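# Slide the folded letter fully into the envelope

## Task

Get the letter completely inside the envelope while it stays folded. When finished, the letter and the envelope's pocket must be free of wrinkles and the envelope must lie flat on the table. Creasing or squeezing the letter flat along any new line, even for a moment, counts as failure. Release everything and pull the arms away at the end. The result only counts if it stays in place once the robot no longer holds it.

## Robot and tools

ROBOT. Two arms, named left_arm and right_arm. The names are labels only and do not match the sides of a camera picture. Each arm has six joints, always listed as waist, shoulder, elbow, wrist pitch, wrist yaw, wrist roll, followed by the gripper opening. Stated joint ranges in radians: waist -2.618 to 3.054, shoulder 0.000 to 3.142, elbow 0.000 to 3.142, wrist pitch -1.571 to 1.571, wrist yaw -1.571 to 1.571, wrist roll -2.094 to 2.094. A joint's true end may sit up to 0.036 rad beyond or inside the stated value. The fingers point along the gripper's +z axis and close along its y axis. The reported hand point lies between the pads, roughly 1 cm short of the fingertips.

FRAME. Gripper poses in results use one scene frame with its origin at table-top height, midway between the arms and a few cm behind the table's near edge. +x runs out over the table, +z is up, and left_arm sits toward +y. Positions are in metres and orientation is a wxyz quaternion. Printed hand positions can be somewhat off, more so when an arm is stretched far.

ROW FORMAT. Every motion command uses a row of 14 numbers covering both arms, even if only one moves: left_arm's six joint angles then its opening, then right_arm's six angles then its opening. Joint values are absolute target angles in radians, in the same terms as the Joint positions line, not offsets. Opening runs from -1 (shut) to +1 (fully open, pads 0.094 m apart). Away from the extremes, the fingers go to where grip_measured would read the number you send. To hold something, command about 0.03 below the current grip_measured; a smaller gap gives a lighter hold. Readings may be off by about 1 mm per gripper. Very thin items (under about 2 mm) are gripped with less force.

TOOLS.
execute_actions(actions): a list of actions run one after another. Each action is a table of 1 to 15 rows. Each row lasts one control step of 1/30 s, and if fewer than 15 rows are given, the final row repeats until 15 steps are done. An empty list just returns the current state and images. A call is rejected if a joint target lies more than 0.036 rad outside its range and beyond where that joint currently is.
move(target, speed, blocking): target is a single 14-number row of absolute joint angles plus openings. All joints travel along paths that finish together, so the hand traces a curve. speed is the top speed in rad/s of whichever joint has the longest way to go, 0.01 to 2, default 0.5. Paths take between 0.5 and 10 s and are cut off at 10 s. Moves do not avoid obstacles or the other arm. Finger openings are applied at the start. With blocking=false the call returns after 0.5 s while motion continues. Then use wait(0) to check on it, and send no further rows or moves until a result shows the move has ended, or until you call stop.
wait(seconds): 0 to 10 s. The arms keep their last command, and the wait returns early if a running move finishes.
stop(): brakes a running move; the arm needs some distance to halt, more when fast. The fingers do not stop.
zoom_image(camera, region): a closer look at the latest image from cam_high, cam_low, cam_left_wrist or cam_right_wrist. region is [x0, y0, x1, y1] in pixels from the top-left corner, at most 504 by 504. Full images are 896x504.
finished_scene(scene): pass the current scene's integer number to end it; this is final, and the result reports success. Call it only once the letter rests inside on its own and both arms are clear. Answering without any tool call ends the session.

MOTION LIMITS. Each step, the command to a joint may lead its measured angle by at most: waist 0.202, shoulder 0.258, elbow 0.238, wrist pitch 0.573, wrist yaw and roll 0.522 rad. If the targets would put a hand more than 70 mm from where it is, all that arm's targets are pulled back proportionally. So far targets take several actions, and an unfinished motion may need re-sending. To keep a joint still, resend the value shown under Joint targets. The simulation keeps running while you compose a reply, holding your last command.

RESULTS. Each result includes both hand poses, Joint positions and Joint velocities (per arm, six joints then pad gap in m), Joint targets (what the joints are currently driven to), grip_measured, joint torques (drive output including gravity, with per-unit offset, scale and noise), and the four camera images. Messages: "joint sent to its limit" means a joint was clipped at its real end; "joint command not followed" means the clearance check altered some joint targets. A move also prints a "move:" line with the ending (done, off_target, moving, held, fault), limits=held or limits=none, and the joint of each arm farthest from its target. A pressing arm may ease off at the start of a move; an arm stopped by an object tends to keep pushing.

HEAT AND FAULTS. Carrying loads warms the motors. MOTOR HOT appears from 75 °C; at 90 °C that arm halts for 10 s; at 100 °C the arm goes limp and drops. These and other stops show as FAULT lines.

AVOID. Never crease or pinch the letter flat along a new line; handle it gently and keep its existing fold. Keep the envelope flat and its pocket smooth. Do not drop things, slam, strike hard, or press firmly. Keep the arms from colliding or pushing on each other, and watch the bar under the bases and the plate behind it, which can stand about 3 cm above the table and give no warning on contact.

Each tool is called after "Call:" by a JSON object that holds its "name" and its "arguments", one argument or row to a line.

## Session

Call:
{"name": "execute_actions", "arguments": {
  "actions": []
}}

Scene clock: 0.00 s.
left_arm: end_effector_position=(+0.3842, +0.3183, +0.4036) grip_measured=+1.000 end_effector_quat_wxyz=(+0.706, -0.001, +0.708, +0.002) | right_arm: end_effector_position=(+0.3864, -0.3458, +0.3999) grip_measured=+1.000 end_effector_quat_wxyz=(+0.706, +0.020, +0.708, +0.004)
Joint names: [waist, shoulder, elbow, wrist pitch, wrist yaw, wrist roll]
Joint positions: left_arm=[0.014 1.061 1.059 0.014 0.015 0.009 0.094] | right_arm=[ 0.006  1.056  1.064  0.008  0.004 -0.001  0.094]
Joint velocities: left_arm=[-0.007 -0.012 -0.007 -0.022 -0.007  0.007  0.   ] | right_arm=[ 0.012  0.007  0.002  0.007 -0.022  0.051  0.   ]
Joint torques (N m, as the arm reports them, + toward a larger angle): no reading
Motor temperatures (°C, as the motors report them): left_arm=[24 32 28 26 27 25] | right_arm=[23 41 26 25 26 23]
Joint targets: left_arm=[0.014 1.051 1.066 0.010 0.016 0.009] | right_arm=[0.008 1.046 1.073 0.005 0.001 -0.001]

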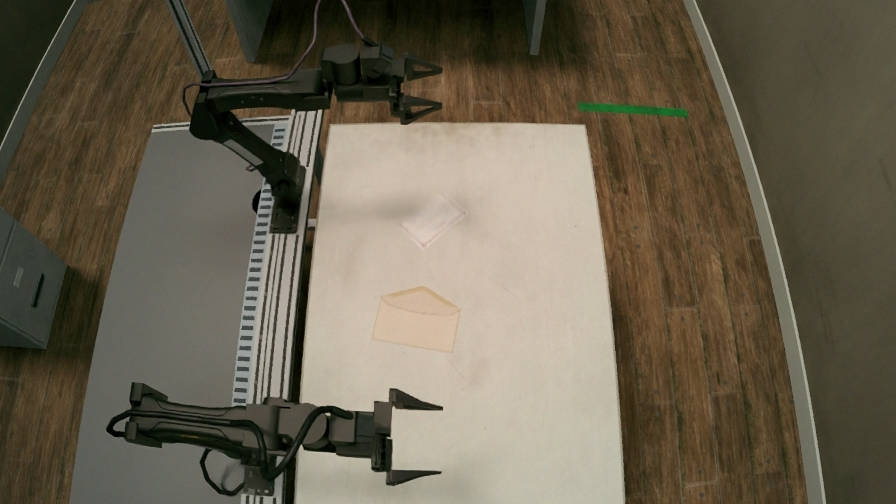

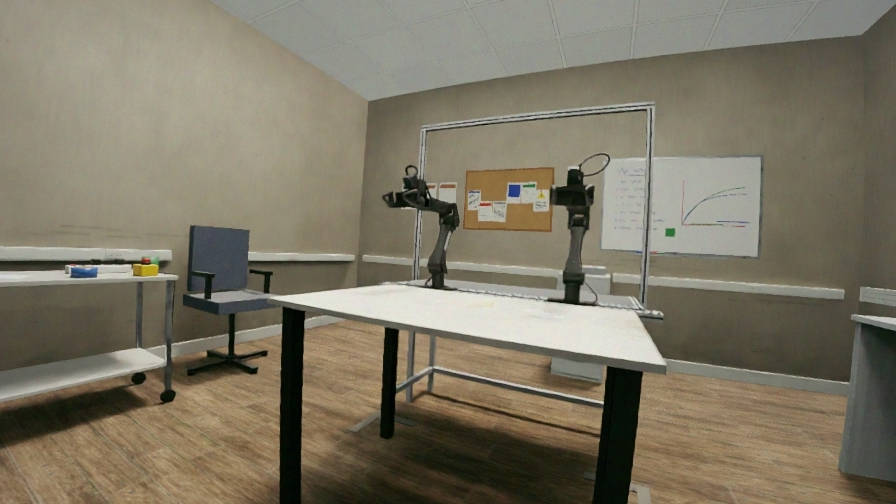

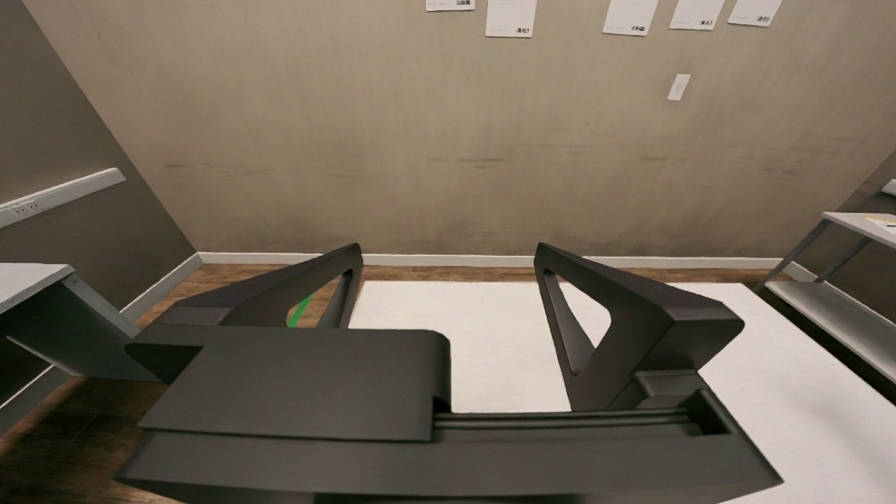

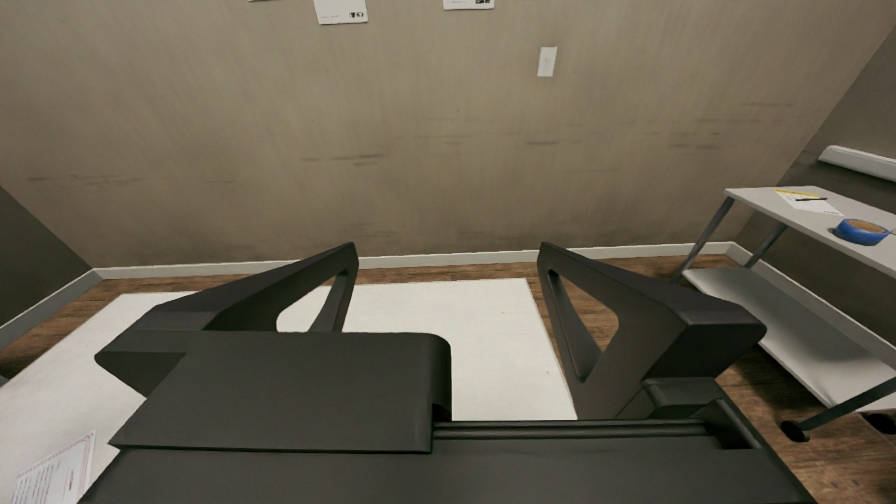

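Call:
{"name": "zoom_image", "arguments": {
  "camera": "cam_high",
  "region": [340,170,520,370]
}}

Region (340, 170, 520, 370) of cam_high's 896x504 image, scaled by 2.520, with more detail than that image has; it fills the left 454 columns of this view, and the rest is white.

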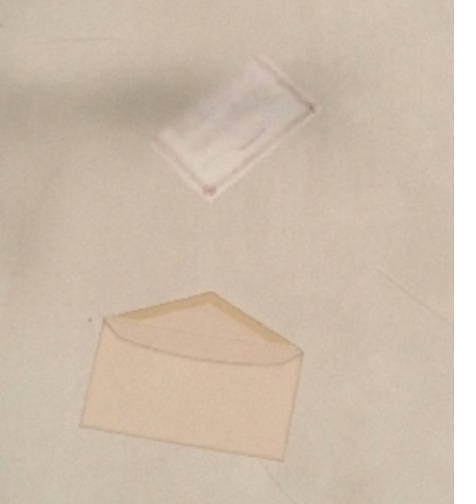

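Call:
{"name": "move", "arguments": {
  "target": [-0.016,1.88,1.37,-0.94,0,0.83,-0.85,0.008,1.046,1.073,0,0,0,1],
  "speed": 0.5
}}

Scene clock: 23.33 s.
left_arm: end_effector_position=(+0.3641, +0.3099, +0.0440) grip_measured=-0.848 end_effector_quat_wxyz=(+0.050, +0.400, +0.915, +0.017) | right_arm: end_effector_position=(+0.3864, -0.3458, +0.3999) grip_measured=+1.000 end_effector_quat_wxyz=(+0.706, +0.020, +0.708, +0.004)
Joint names: [waist, shoulder, elbow, wrist pitch, wrist yaw, wrist roll]
Joint positions: left_arm=[-0.007  1.873  1.343 -0.922  0.     0.823  0.007] | right_arm=[ 0.006  1.056  1.064  0.008  0.004 -0.001  0.094]
Joint velocities: left_arm=[-0.027  0.007  0.002 -0.051  0.007 -0.007  0.002] | right_arm=[-0.002  0.007 -0.007 -0.022 -0.007 -0.037  0.   ]
Joint torques (N m, as the arm reports them, + toward a larger angle): left_arm=[-0.84 -7.86  7.49  0.39 -0.02  0.05] | right_arm=[ 0.17 -3.58  7.53  1.51 -0.07  0.01]
Motor temperatures (°C, as the motors report them): left_arm=[24 33 32 29 27 25] | right_arm=[23 41 29 28 26 23]
Joint targets: left_arm=[-0.016 1.880 1.370 -0.940 -0.000 0.830] | right_arm=[0.008 1.046 1.073 -0.000 0.000 -0.000]
move: off_target (left_arm); limits=none; left_arm: farthest joint: the elbow, 0.027 radians from its target (0.311 radians at the start); right_arm: farthest joint: the shoulder, 0.010 radians from its target (0.010 radians at the start)

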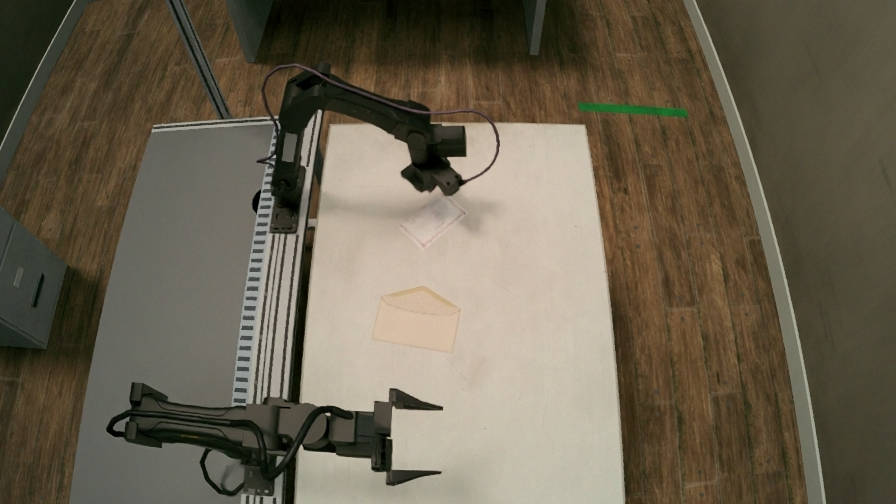

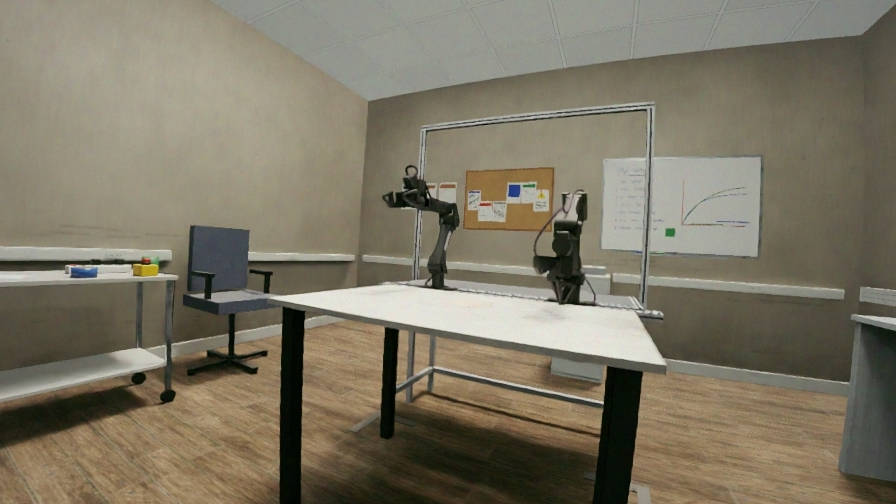

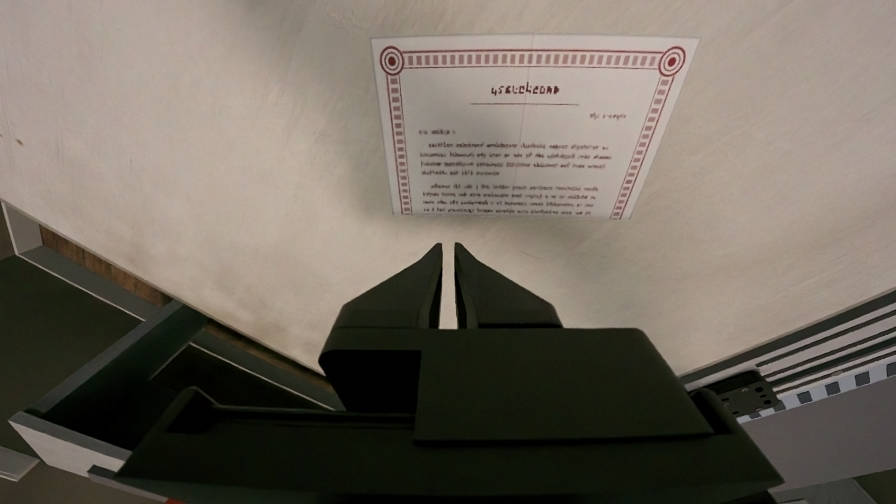

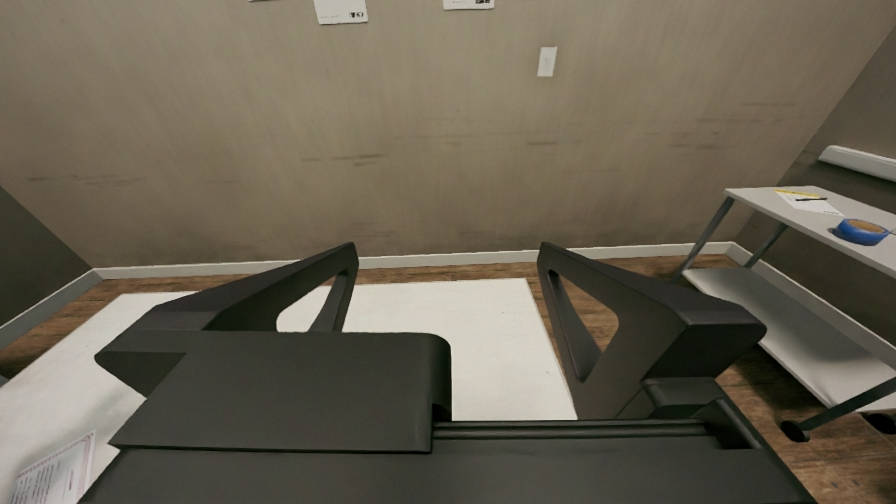

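Call:
{"name": "move", "arguments": {
  "target": [-0.13,1.80,1.215,-0.885,0,0.71,0.9,0.008,1.046,1.073,0,0,0,1],
  "speed": 0.2
}}

Call:
{"name": "move", "arguments": {
  "target": [-0.13,1.94,1.225,-0.885,0,0.71,0.9,0.008,1.046,1.073,0,0,0,1],
  "speed": 0.06
}}

Scene clock: 33.00 s.
left_arm: end_effector_position=(+0.3330, +0.2703, +0.0299) grip_measured=+0.898 end_effector_quat_wxyz=(+0.029, +0.406, +0.913, +0.005) | right_arm: end_effector_position=(+0.3864, -0.3458, +0.3999) grip_measured=+1.000 end_effector_quat_wxyz=(+0.706, +0.020, +0.708, +0.004)
Joint names: [waist, shoulder, elbow, wrist pitch, wrist yaw, wrist roll]
Joint positions: left_arm=[-0.124  1.829  1.228 -0.898 -0.002  0.718  0.089] | right_arm=[ 0.006  1.056  1.064  0.008  0.004 -0.001  0.094]
Joint velocities: left_arm=[-0.007  0.002 -0.012 -0.022 -0.007  0.022 -0.   ] | right_arm=[ 0.002 -0.017 -0.007  0.007 -0.007  0.022  0.   ]
Joint torques (N m, as the arm reports them, + toward a larger angle): left_arm=[-0.56 -9.5   4.35  0.64  0.   -0.08] | right_arm=[ 0.16 -3.59  7.54  1.51 -0.07  0.01]
Motor temperatures (°C, as the motors report them): left_arm=[24 35 32 28 27 25] | right_arm=[23 41 30 29 26 23]
Joint targets: left_arm=[-0.130 1.800 1.215 -0.885 0.000 0.710] | right_arm=[0.008 1.046 1.073 0.000 0.000 0.000]
move: off_target (left_arm); limits=none; left_arm: farthest joint: the shoulder, 0.029 radians from its target (0.073 radians at the start); right_arm: farthest joint: the shoulder, 0.010 radians from its target (0.010 radians at the start)

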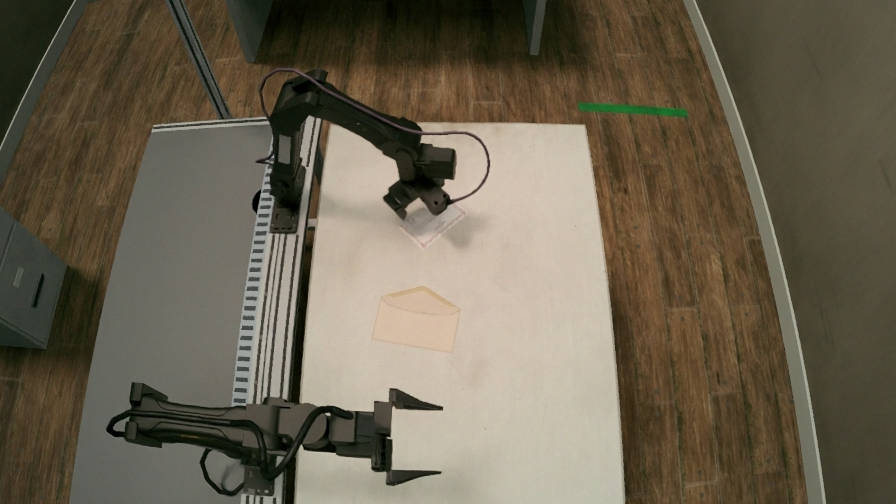

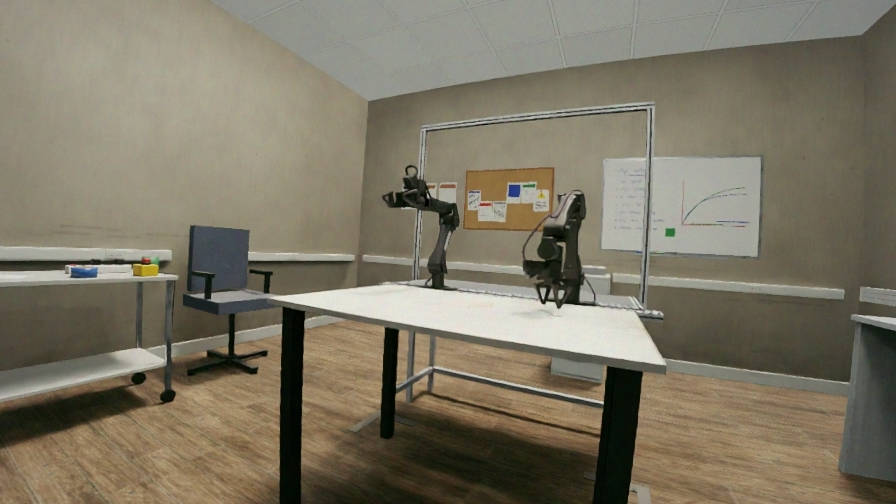

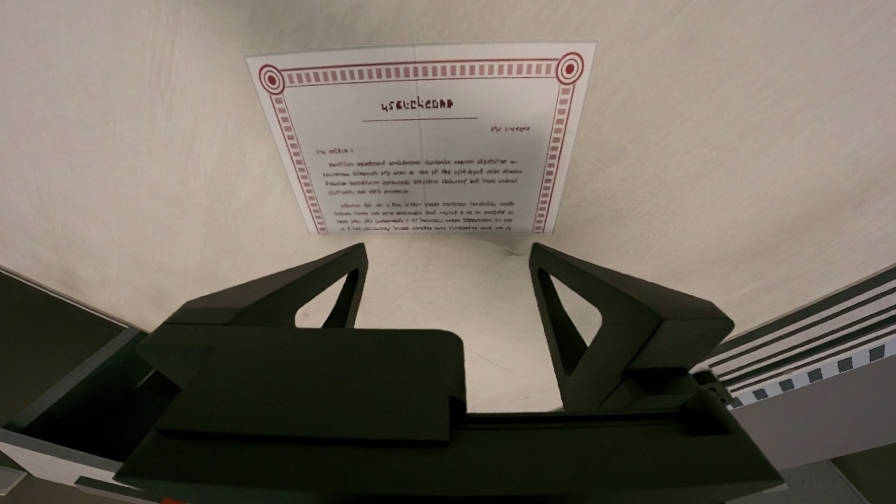

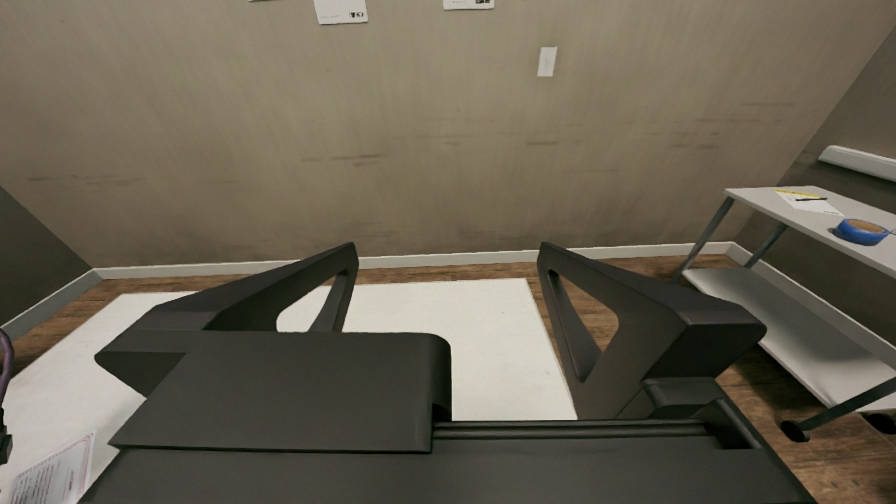

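Scene clock: 35.07 s.
left_arm: end_effector_position=(+0.3270, +0.2710, +0.0099) grip_measured=+0.898 end_effector_quat_wxyz=(-0.001, +0.406, +0.914, -0.004) | right_arm: end_effector_position=(+0.3864, -0.3458, +0.3999) grip_measured=+1.000 end_effector_quat_wxyz=(+0.706, +0.020, +0.708, +0.004)
Joint names: [waist, shoulder, elbow, wrist pitch, wrist yaw, wrist roll]
Joint positions: left_arm=[-0.124  1.892  1.228 -0.898 -0.002  0.718  0.089] | right_arm=[ 0.006  1.056  1.064  0.008  0.004 -0.001  0.094]
Joint velocities: left_arm=[ 0.002 -0.007  0.002 -0.022  0.051 -0.037 -0.   ] | right_arm=[ 0.012 -0.007 -0.012  0.007 -0.007  0.066  0.   ]
Joint torques (N m, as the arm reports them, + toward a larger angle): left_arm=[-0.56 -4.97  4.87  0.5   0.   -0.06] | right_arm=[ 0.17 -3.59  7.53  1.5  -0.06  0.  ]
Motor temperatures (°C, as the motors report them): left_arm=[24 35 32 28 27 25] | right_arm=[23 41 30 29 26 23]
Joint targets: left_arm=[-0.130 1.940 1.225 -0.885 0.000 0.710] | right_arm=[0.008 1.046 1.073 0.000 0.000 -0.000]
move: off_target (left_arm); limits=none; left_arm: farthest joint: the shoulder, 0.048 radians from its target (0.111 radians at the start); right_arm: farthest joint: the shoulder, 0.010 radians from its target (0.010 radians at the start)

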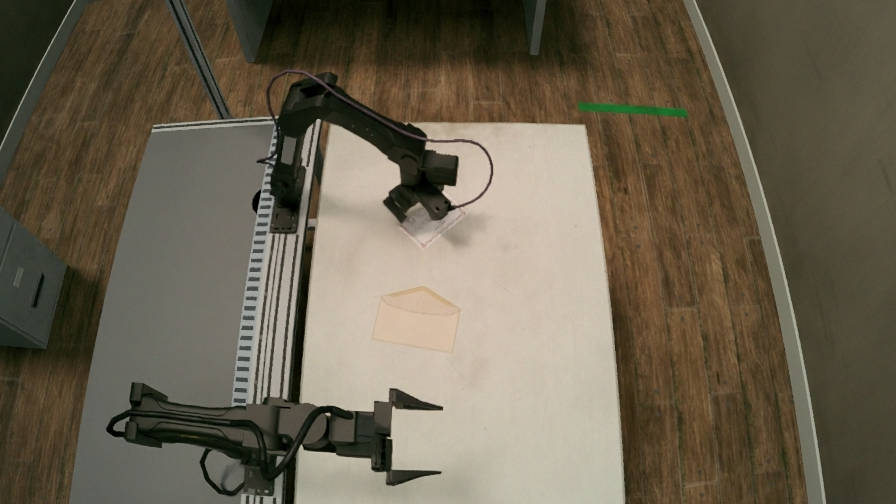

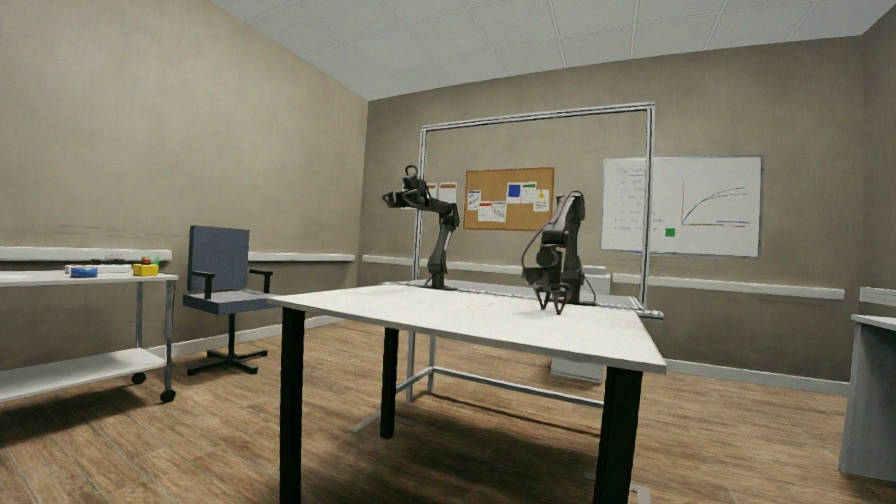

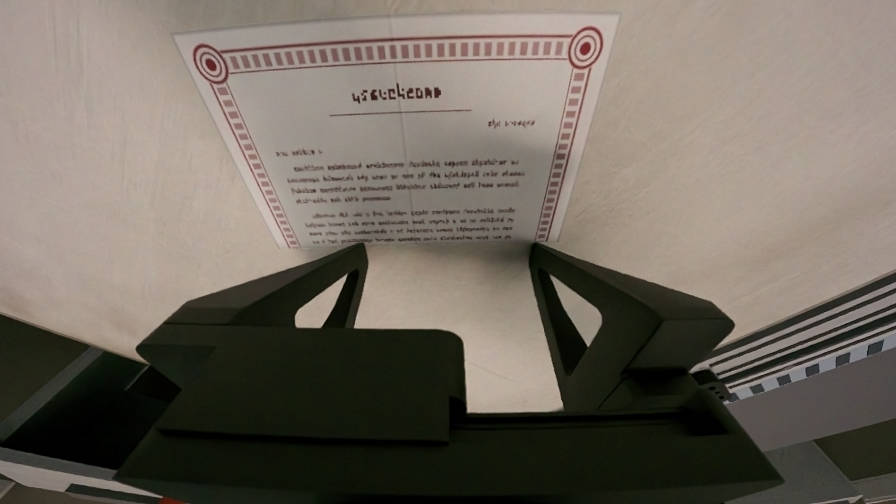

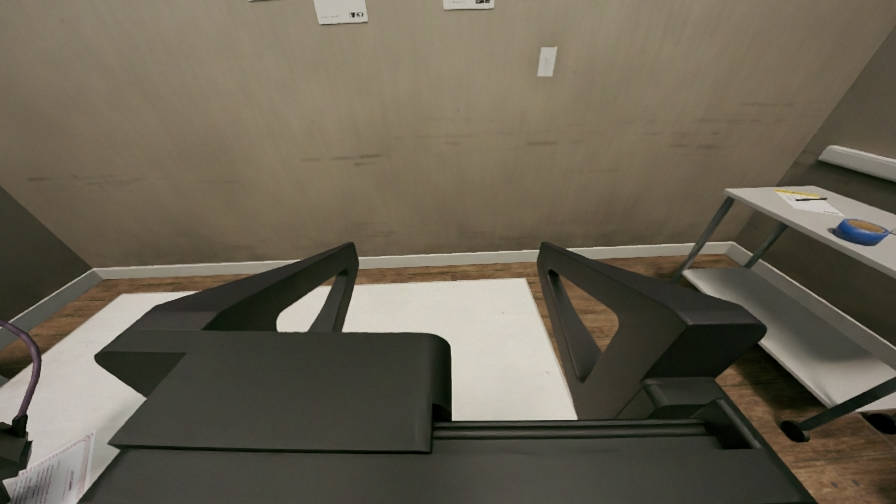

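Call:
{"name": "move", "arguments": {
  "target": [-0.125,1.83,1.225,-0.885,0,0.71,0.9,0.008,1.046,1.073,0,0,0,1],
  "speed": 0.06
}}

Call:
{"name": "move", "arguments": {
  "target": [-0.068,1.85,1.265,-0.9,0,0.775,0.9,0.008,1.046,1.073,0,0,0,1],
  "speed": 0.08
}}

Call:
{"name": "move", "arguments": {
  "target": [-0.07,1.945,1.265,-0.9,0,0.775,0.9,0.008,1.046,1.073,0,0,0,1],
  "speed": 0.05
}}

Scene clock: 41.37 s.
left_arm: end_effector_position=(+0.3305, +0.2708, +0.0203) grip_measured=+0.898 end_effector_quat_wxyz=(+0.015, +0.406, +0.914, +0.001) | right_arm: end_effector_position=(+0.3864, -0.3458, +0.3999) grip_measured=+1.000 end_effector_quat_wxyz=(+0.706, +0.020, +0.708, +0.004)
Joint names: [waist, shoulder, elbow, wrist pitch, wrist yaw, wrist roll]
Joint positions: left_arm=[-0.124  1.859  1.228 -0.897 -0.003  0.717  0.089] | right_arm=[ 0.006  1.056  1.064  0.008  0.004 -0.001  0.094]
Joint velocities: left_arm=[ 0.002 -0.007  0.007 -0.095 -0.11  -0.022 -0.001] | right_arm=[ 0.012 -0.012 -0.022  0.007 -0.051  0.007  0.   ]
Joint torques (N m, as the arm reports them, + toward a larger angle): left_arm=[-0.08 -9.65  4.98  0.56  0.   -0.07] | right_arm=[ 0.18 -3.59  7.55  1.51 -0.06  0.01]
Motor temperatures (°C, as the motors report them): left_arm=[24 35 31 27 27 25] | right_arm=[23 41 30 29 26 23]
Joint targets: left_arm=[-0.125 1.830 1.225 -0.885 -0.000 0.710] | right_arm=[0.008 1.046 1.073 -0.000 -0.000 0.000]
move: off_target (left_arm); limits=none; left_arm: farthest joint: the shoulder, 0.029 radians from its target (0.062 radians at the start); right_arm: farthest joint: the shoulder, 0.010 radians from its target (0.010 radians at the start)

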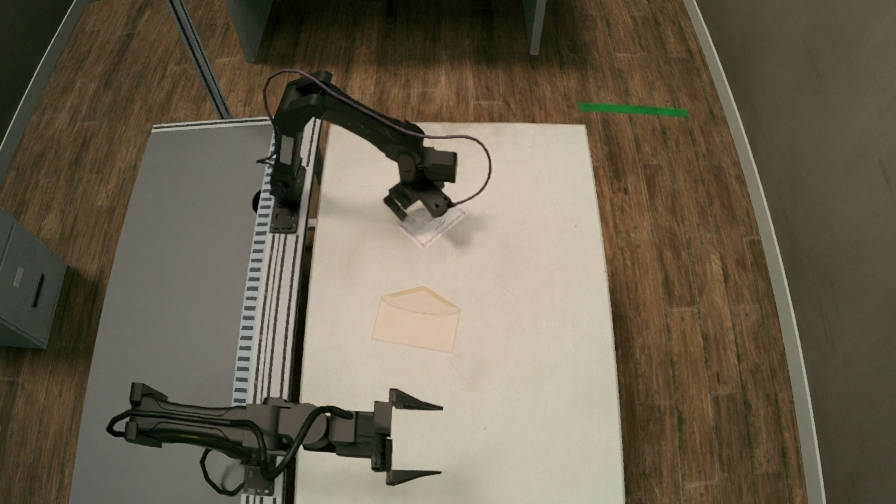

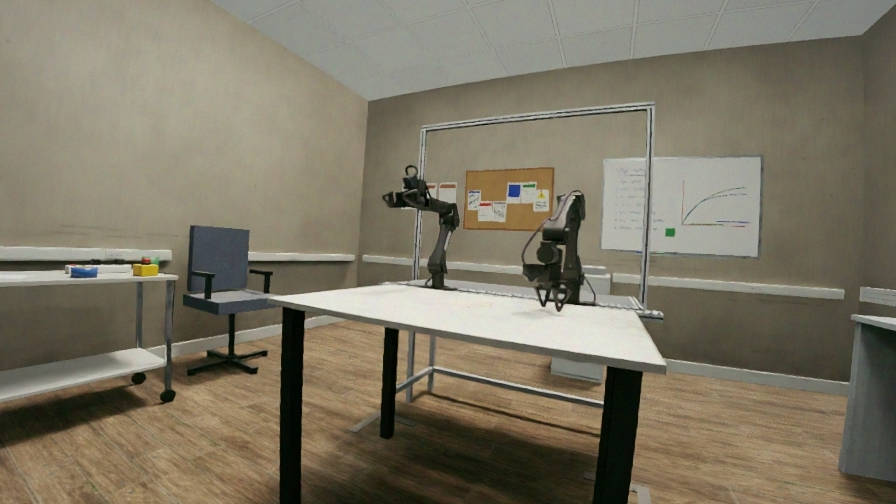

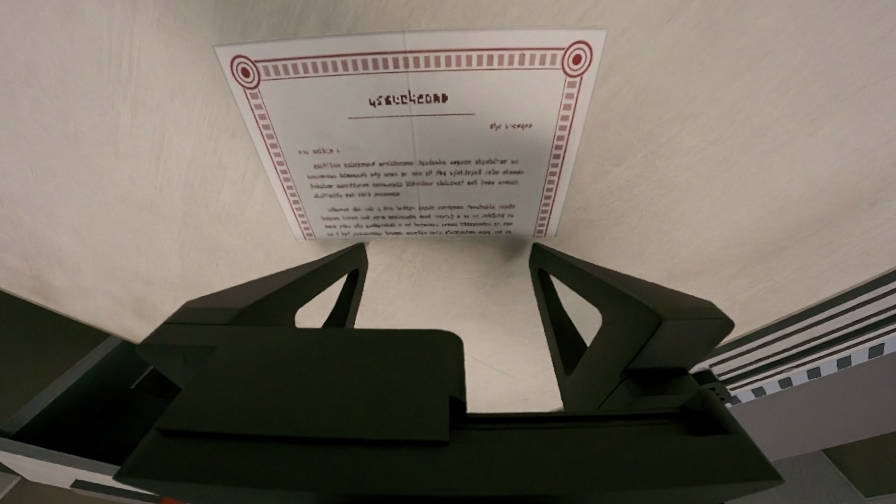

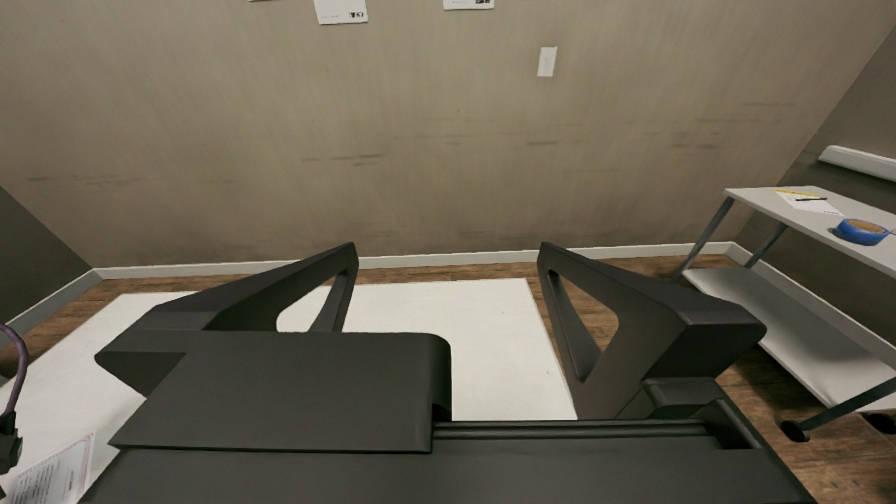

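Scene clock: 42.57 s.
left_arm: end_effector_position=(+0.3376, +0.2874, +0.0241) grip_measured=+0.898 end_effector_quat_wxyz=(+0.022, +0.405, +0.914, +0.005) | right_arm: end_effector_position=(+0.3864, -0.3458, +0.3999) grip_measured=+1.000 end_effector_quat_wxyz=(+0.706, +0.020, +0.708, +0.004)
Joint names: [waist, shoulder, elbow, wrist pitch, wrist yaw, wrist roll]
Joint positions: left_arm=[-0.074  1.859  1.244 -0.898 -0.003  0.767  0.089] | right_arm=[ 0.006  1.056  1.064  0.008  0.004 -0.001  0.094]
Joint velocities: left_arm=[-0.007 -0.012  0.017  0.037 -0.051  0.037 -0.001] | right_arm=[-0.002  0.007  0.002  0.051  0.007 -0.022  0.   ]
Joint torques (N m, as the arm reports them, + toward a larger angle): left_arm=[ 0.51 -8.53  6.8   0.43  0.    0.05] | right_arm=[ 0.17 -3.59  7.53  1.51 -0.07  0.01]
Motor temperatures (°C, as the motors report them): left_arm=[24 35 31 27 27 25] | right_arm=[23 41 30 29 26 23]
Joint targets: left_arm=[-0.068 1.850 1.265 -0.900 -0.000 0.775] | right_arm=[0.008 1.046 1.073 0.000 -0.000 0.000]
move: off_target (left_arm); limits=none; left_arm: farthest joint: the elbow, 0.021 radians from its target (0.037 radians at the start); right_arm: farthest joint: the shoulder, 0.010 radians from its target (0.010 radians at the start)

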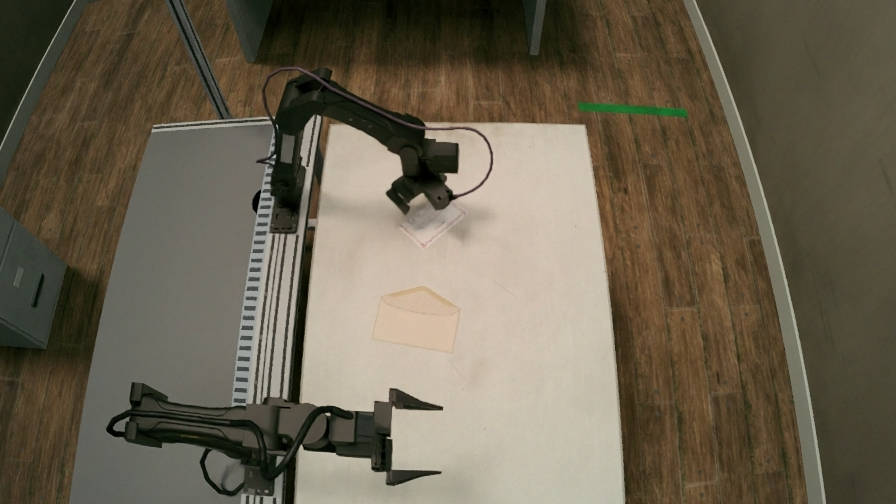

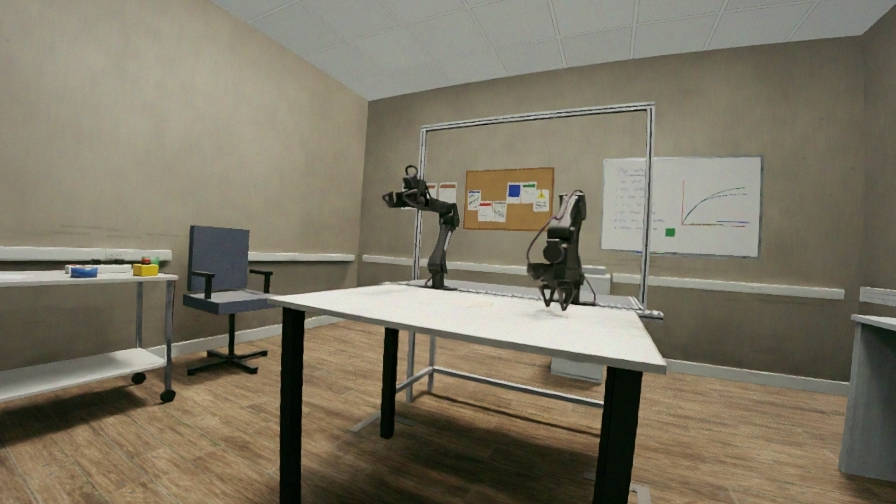

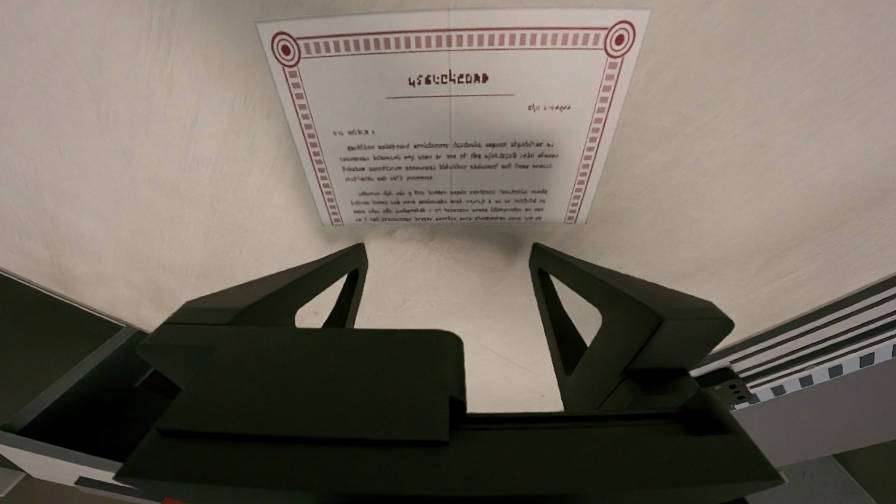

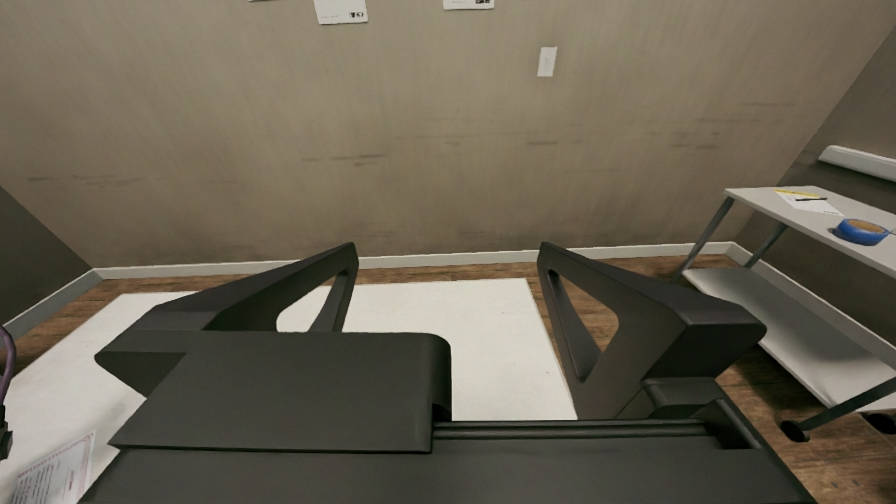

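Scene clock: 44.53 s.
left_arm: end_effector_position=(+0.3353, +0.2879, +0.0098) grip_measured=+0.898 end_effector_quat_wxyz=(+0.002, +0.406, +0.914, -0.001) | right_arm: end_effector_position=(+0.3864, -0.3458, +0.3999) grip_measured=+1.000 end_effector_quat_wxyz=(+0.706, +0.020, +0.708, +0.004)
Joint names: [waist, shoulder, elbow, wrist pitch, wrist yaw, wrist roll]
Joint positions: left_arm=[-0.074  1.909  1.252 -0.898 -0.006  0.768  0.089] | right_arm=[ 0.006  1.056  1.064  0.008  0.004 -0.001  0.094]
Joint velocities: left_arm=[-0.022  0.002  0.002  0.051 -0.022 -0.066 -0.001] | right_arm=[ 0.012 -0.017  0.007 -0.022  0.037 -0.007  0.   ]
Joint torques (N m, as the arm reports them, + toward a larger angle): left_arm=[ 0.32 -5.86  6.12  0.34  0.04  0.07] | right_arm=[ 0.19 -3.59  7.53  1.51 -0.07  0.01]
Motor temperatures (°C, as the motors report them): left_arm=[24 35 31 27 27 25] | right_arm=[23 41 30 29 26 23]
Joint targets: left_arm=[-0.070 1.945 1.265 -0.900 0.000 0.775] | right_arm=[0.008 1.046 1.073 -0.000 0.000 0.000]
move: off_target (left_arm); limits=none; left_arm: farthest joint: the shoulder, 0.036 radians from its target (0.086 radians at the start); right_arm: farthest joint: the shoulder, 0.010 radians from its target (0.010 radians at the start)

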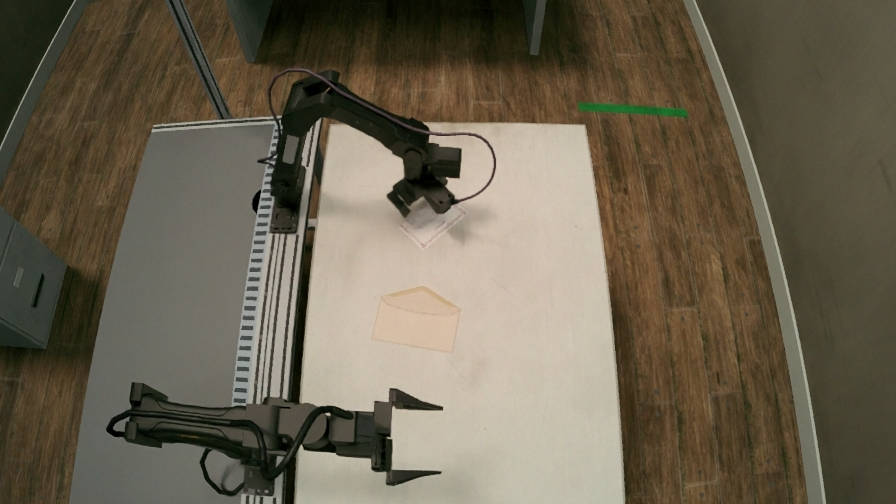

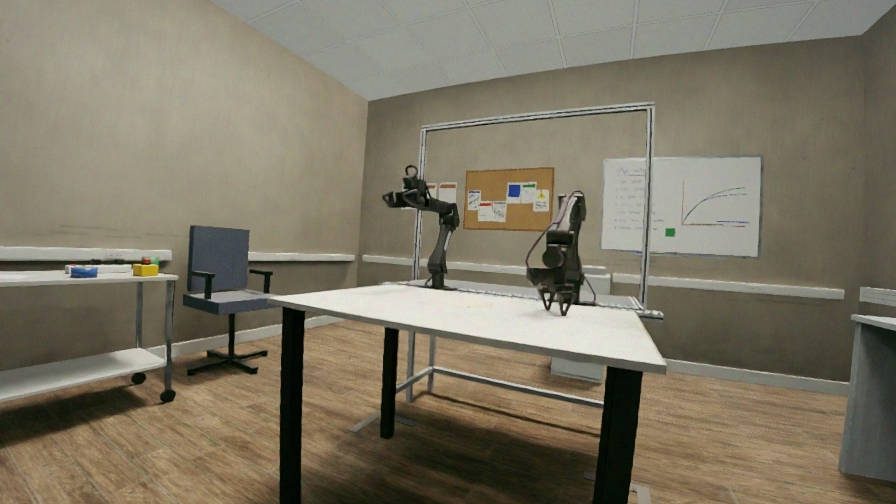

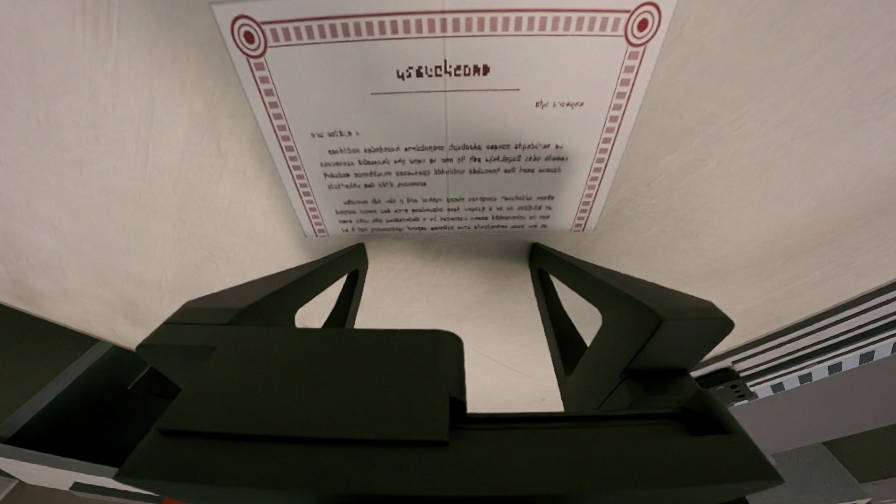

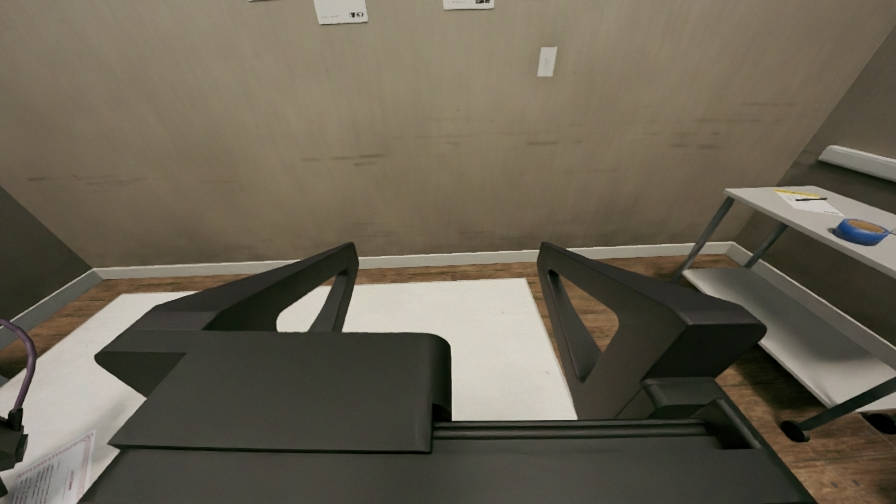

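Call:
{"name": "execute_actions", "arguments": {
  "actions": [
    [[-0.085,1.959,1.284,-0.915,0,0.79,0.9,0.008,1.046,1.073,0,0,0,1]],
    [[-0.094,1.973,1.303,-0.925,0,0.83,0.9,0.008,1.046,1.073,0,0,0,1]],
    [[-0.102,1.987,1.322,-0.933,0,0.88,0.9,0.008,1.046,1.073,0,0,0,1]],
    [[-0.111,2.001,1.341,-0.94,0,0.935,0.9,0.008,1.046,1.073,0,0,0,1]],
    [[-0.119,2.015,1.36,-0.946,0,0.99,0.9,0.008,1.046,1.073,0,0,0,1]],
    [[-0.128,2.029,1.379,-0.952,0,1.045,0.9,0.008,1.046,1.073,0,0,0,1]],
    [[-0.136,2.043,1.398,-0.958,0,1.10,0.9,0.008,1.046,1.073,0,0,0,1]],
    [[-0.145,2.057,1.416,-0.964,0,1.155,0.9,0.008,1.046,1.073,0,0,0,1]]
  ]
}}

Scene clock: 56.27 s.
left_arm: end_effector_position=(+0.3640, +0.2677, +0.0098) grip_measured=+0.898 end_effector_quat_wxyz=(-0.004, +0.592, +0.806, +0.008) | right_arm: end_effector_position=(+0.3864, -0.3458, +0.3999) grip_measured=+1.000 end_effector_quat_wxyz=(+0.706, +0.020, +0.708, +0.004)
Joint names: [waist, shoulder, elbow, wrist pitch, wrist yaw, wrist roll]
Joint positions: left_arm=[-0.133  2.016  1.407 -0.947 -0.028  1.14   0.089] | right_arm=[ 0.006  1.056  1.064  0.008  0.004 -0.001  0.094]
Joint velocities: left_arm=[ 0.002 -0.012 -0.017 -0.022 -0.007  0.007 -0.001] | right_arm=[-0.002 -0.002 -0.002  0.007 -0.037 -0.066  0.   ]
Joint torques (N m, as the arm reports them, + toward a larger angle): left_arm=[-1.12 -6.53  5.92  0.18  0.26  0.12] | right_arm=[ 0.17 -3.59  7.53  1.51 -0.07  0.01]
Motor temperatures (°C, as the motors report them): left_arm=[24 35 31 27 27 25] | right_arm=[23 41 30 30 26 23]
Joint targets: left_arm=[-0.145 2.057 1.416 -0.964 -0.000 1.155] | right_arm=[0.008 1.046 1.073 0.000 0.000 0.000]

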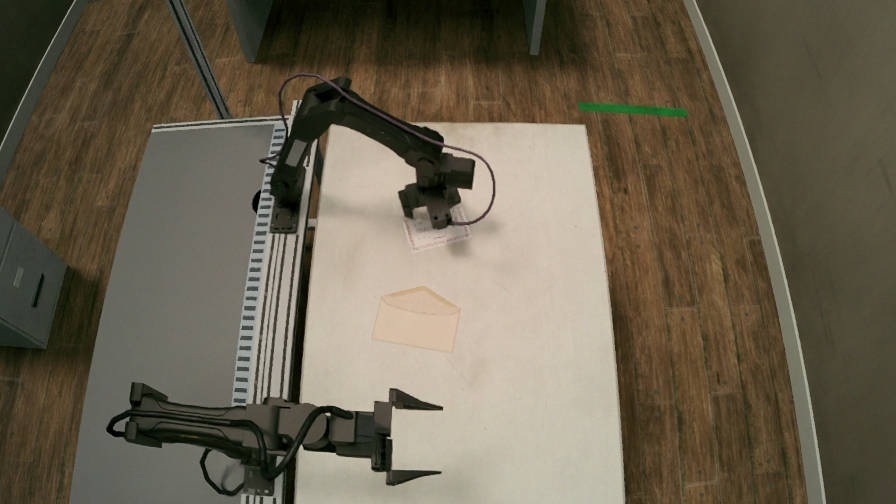

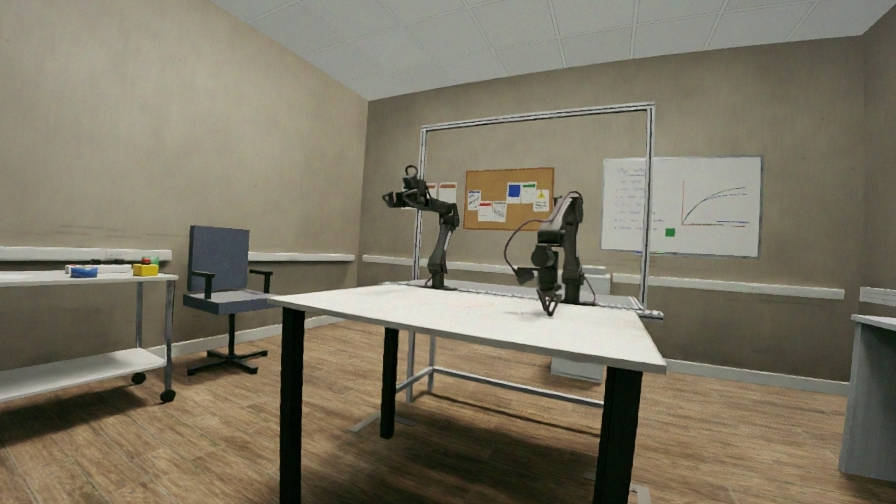

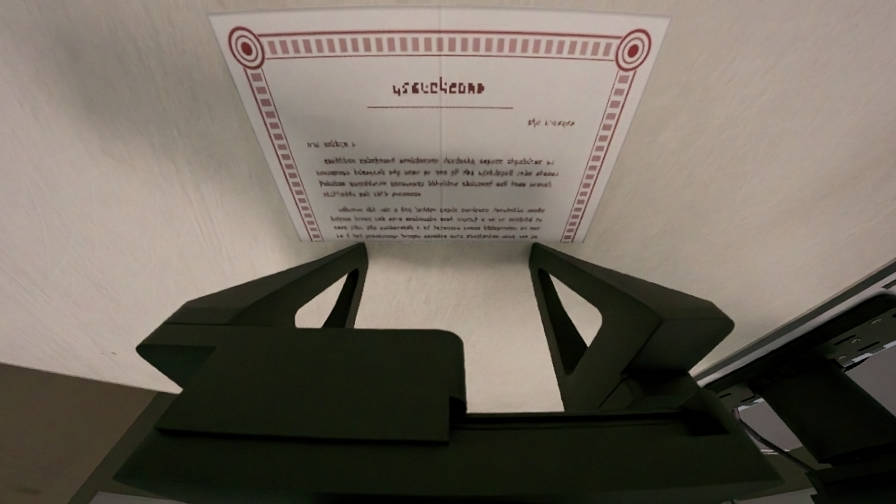

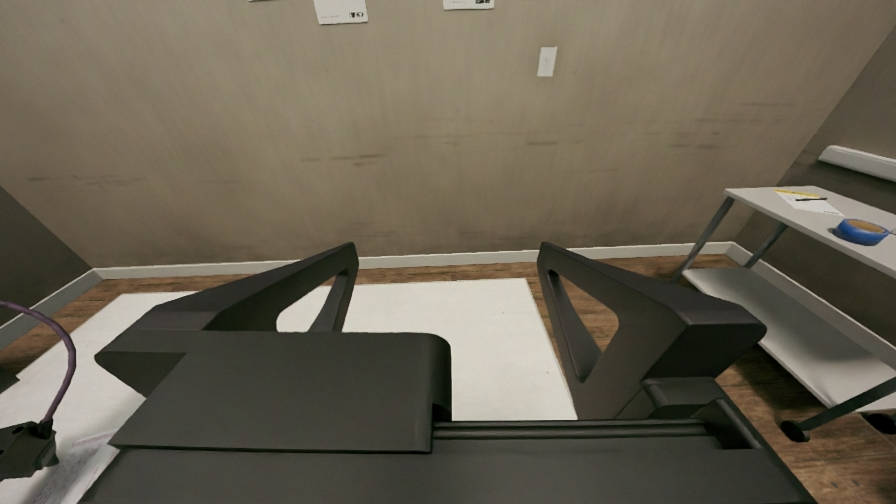

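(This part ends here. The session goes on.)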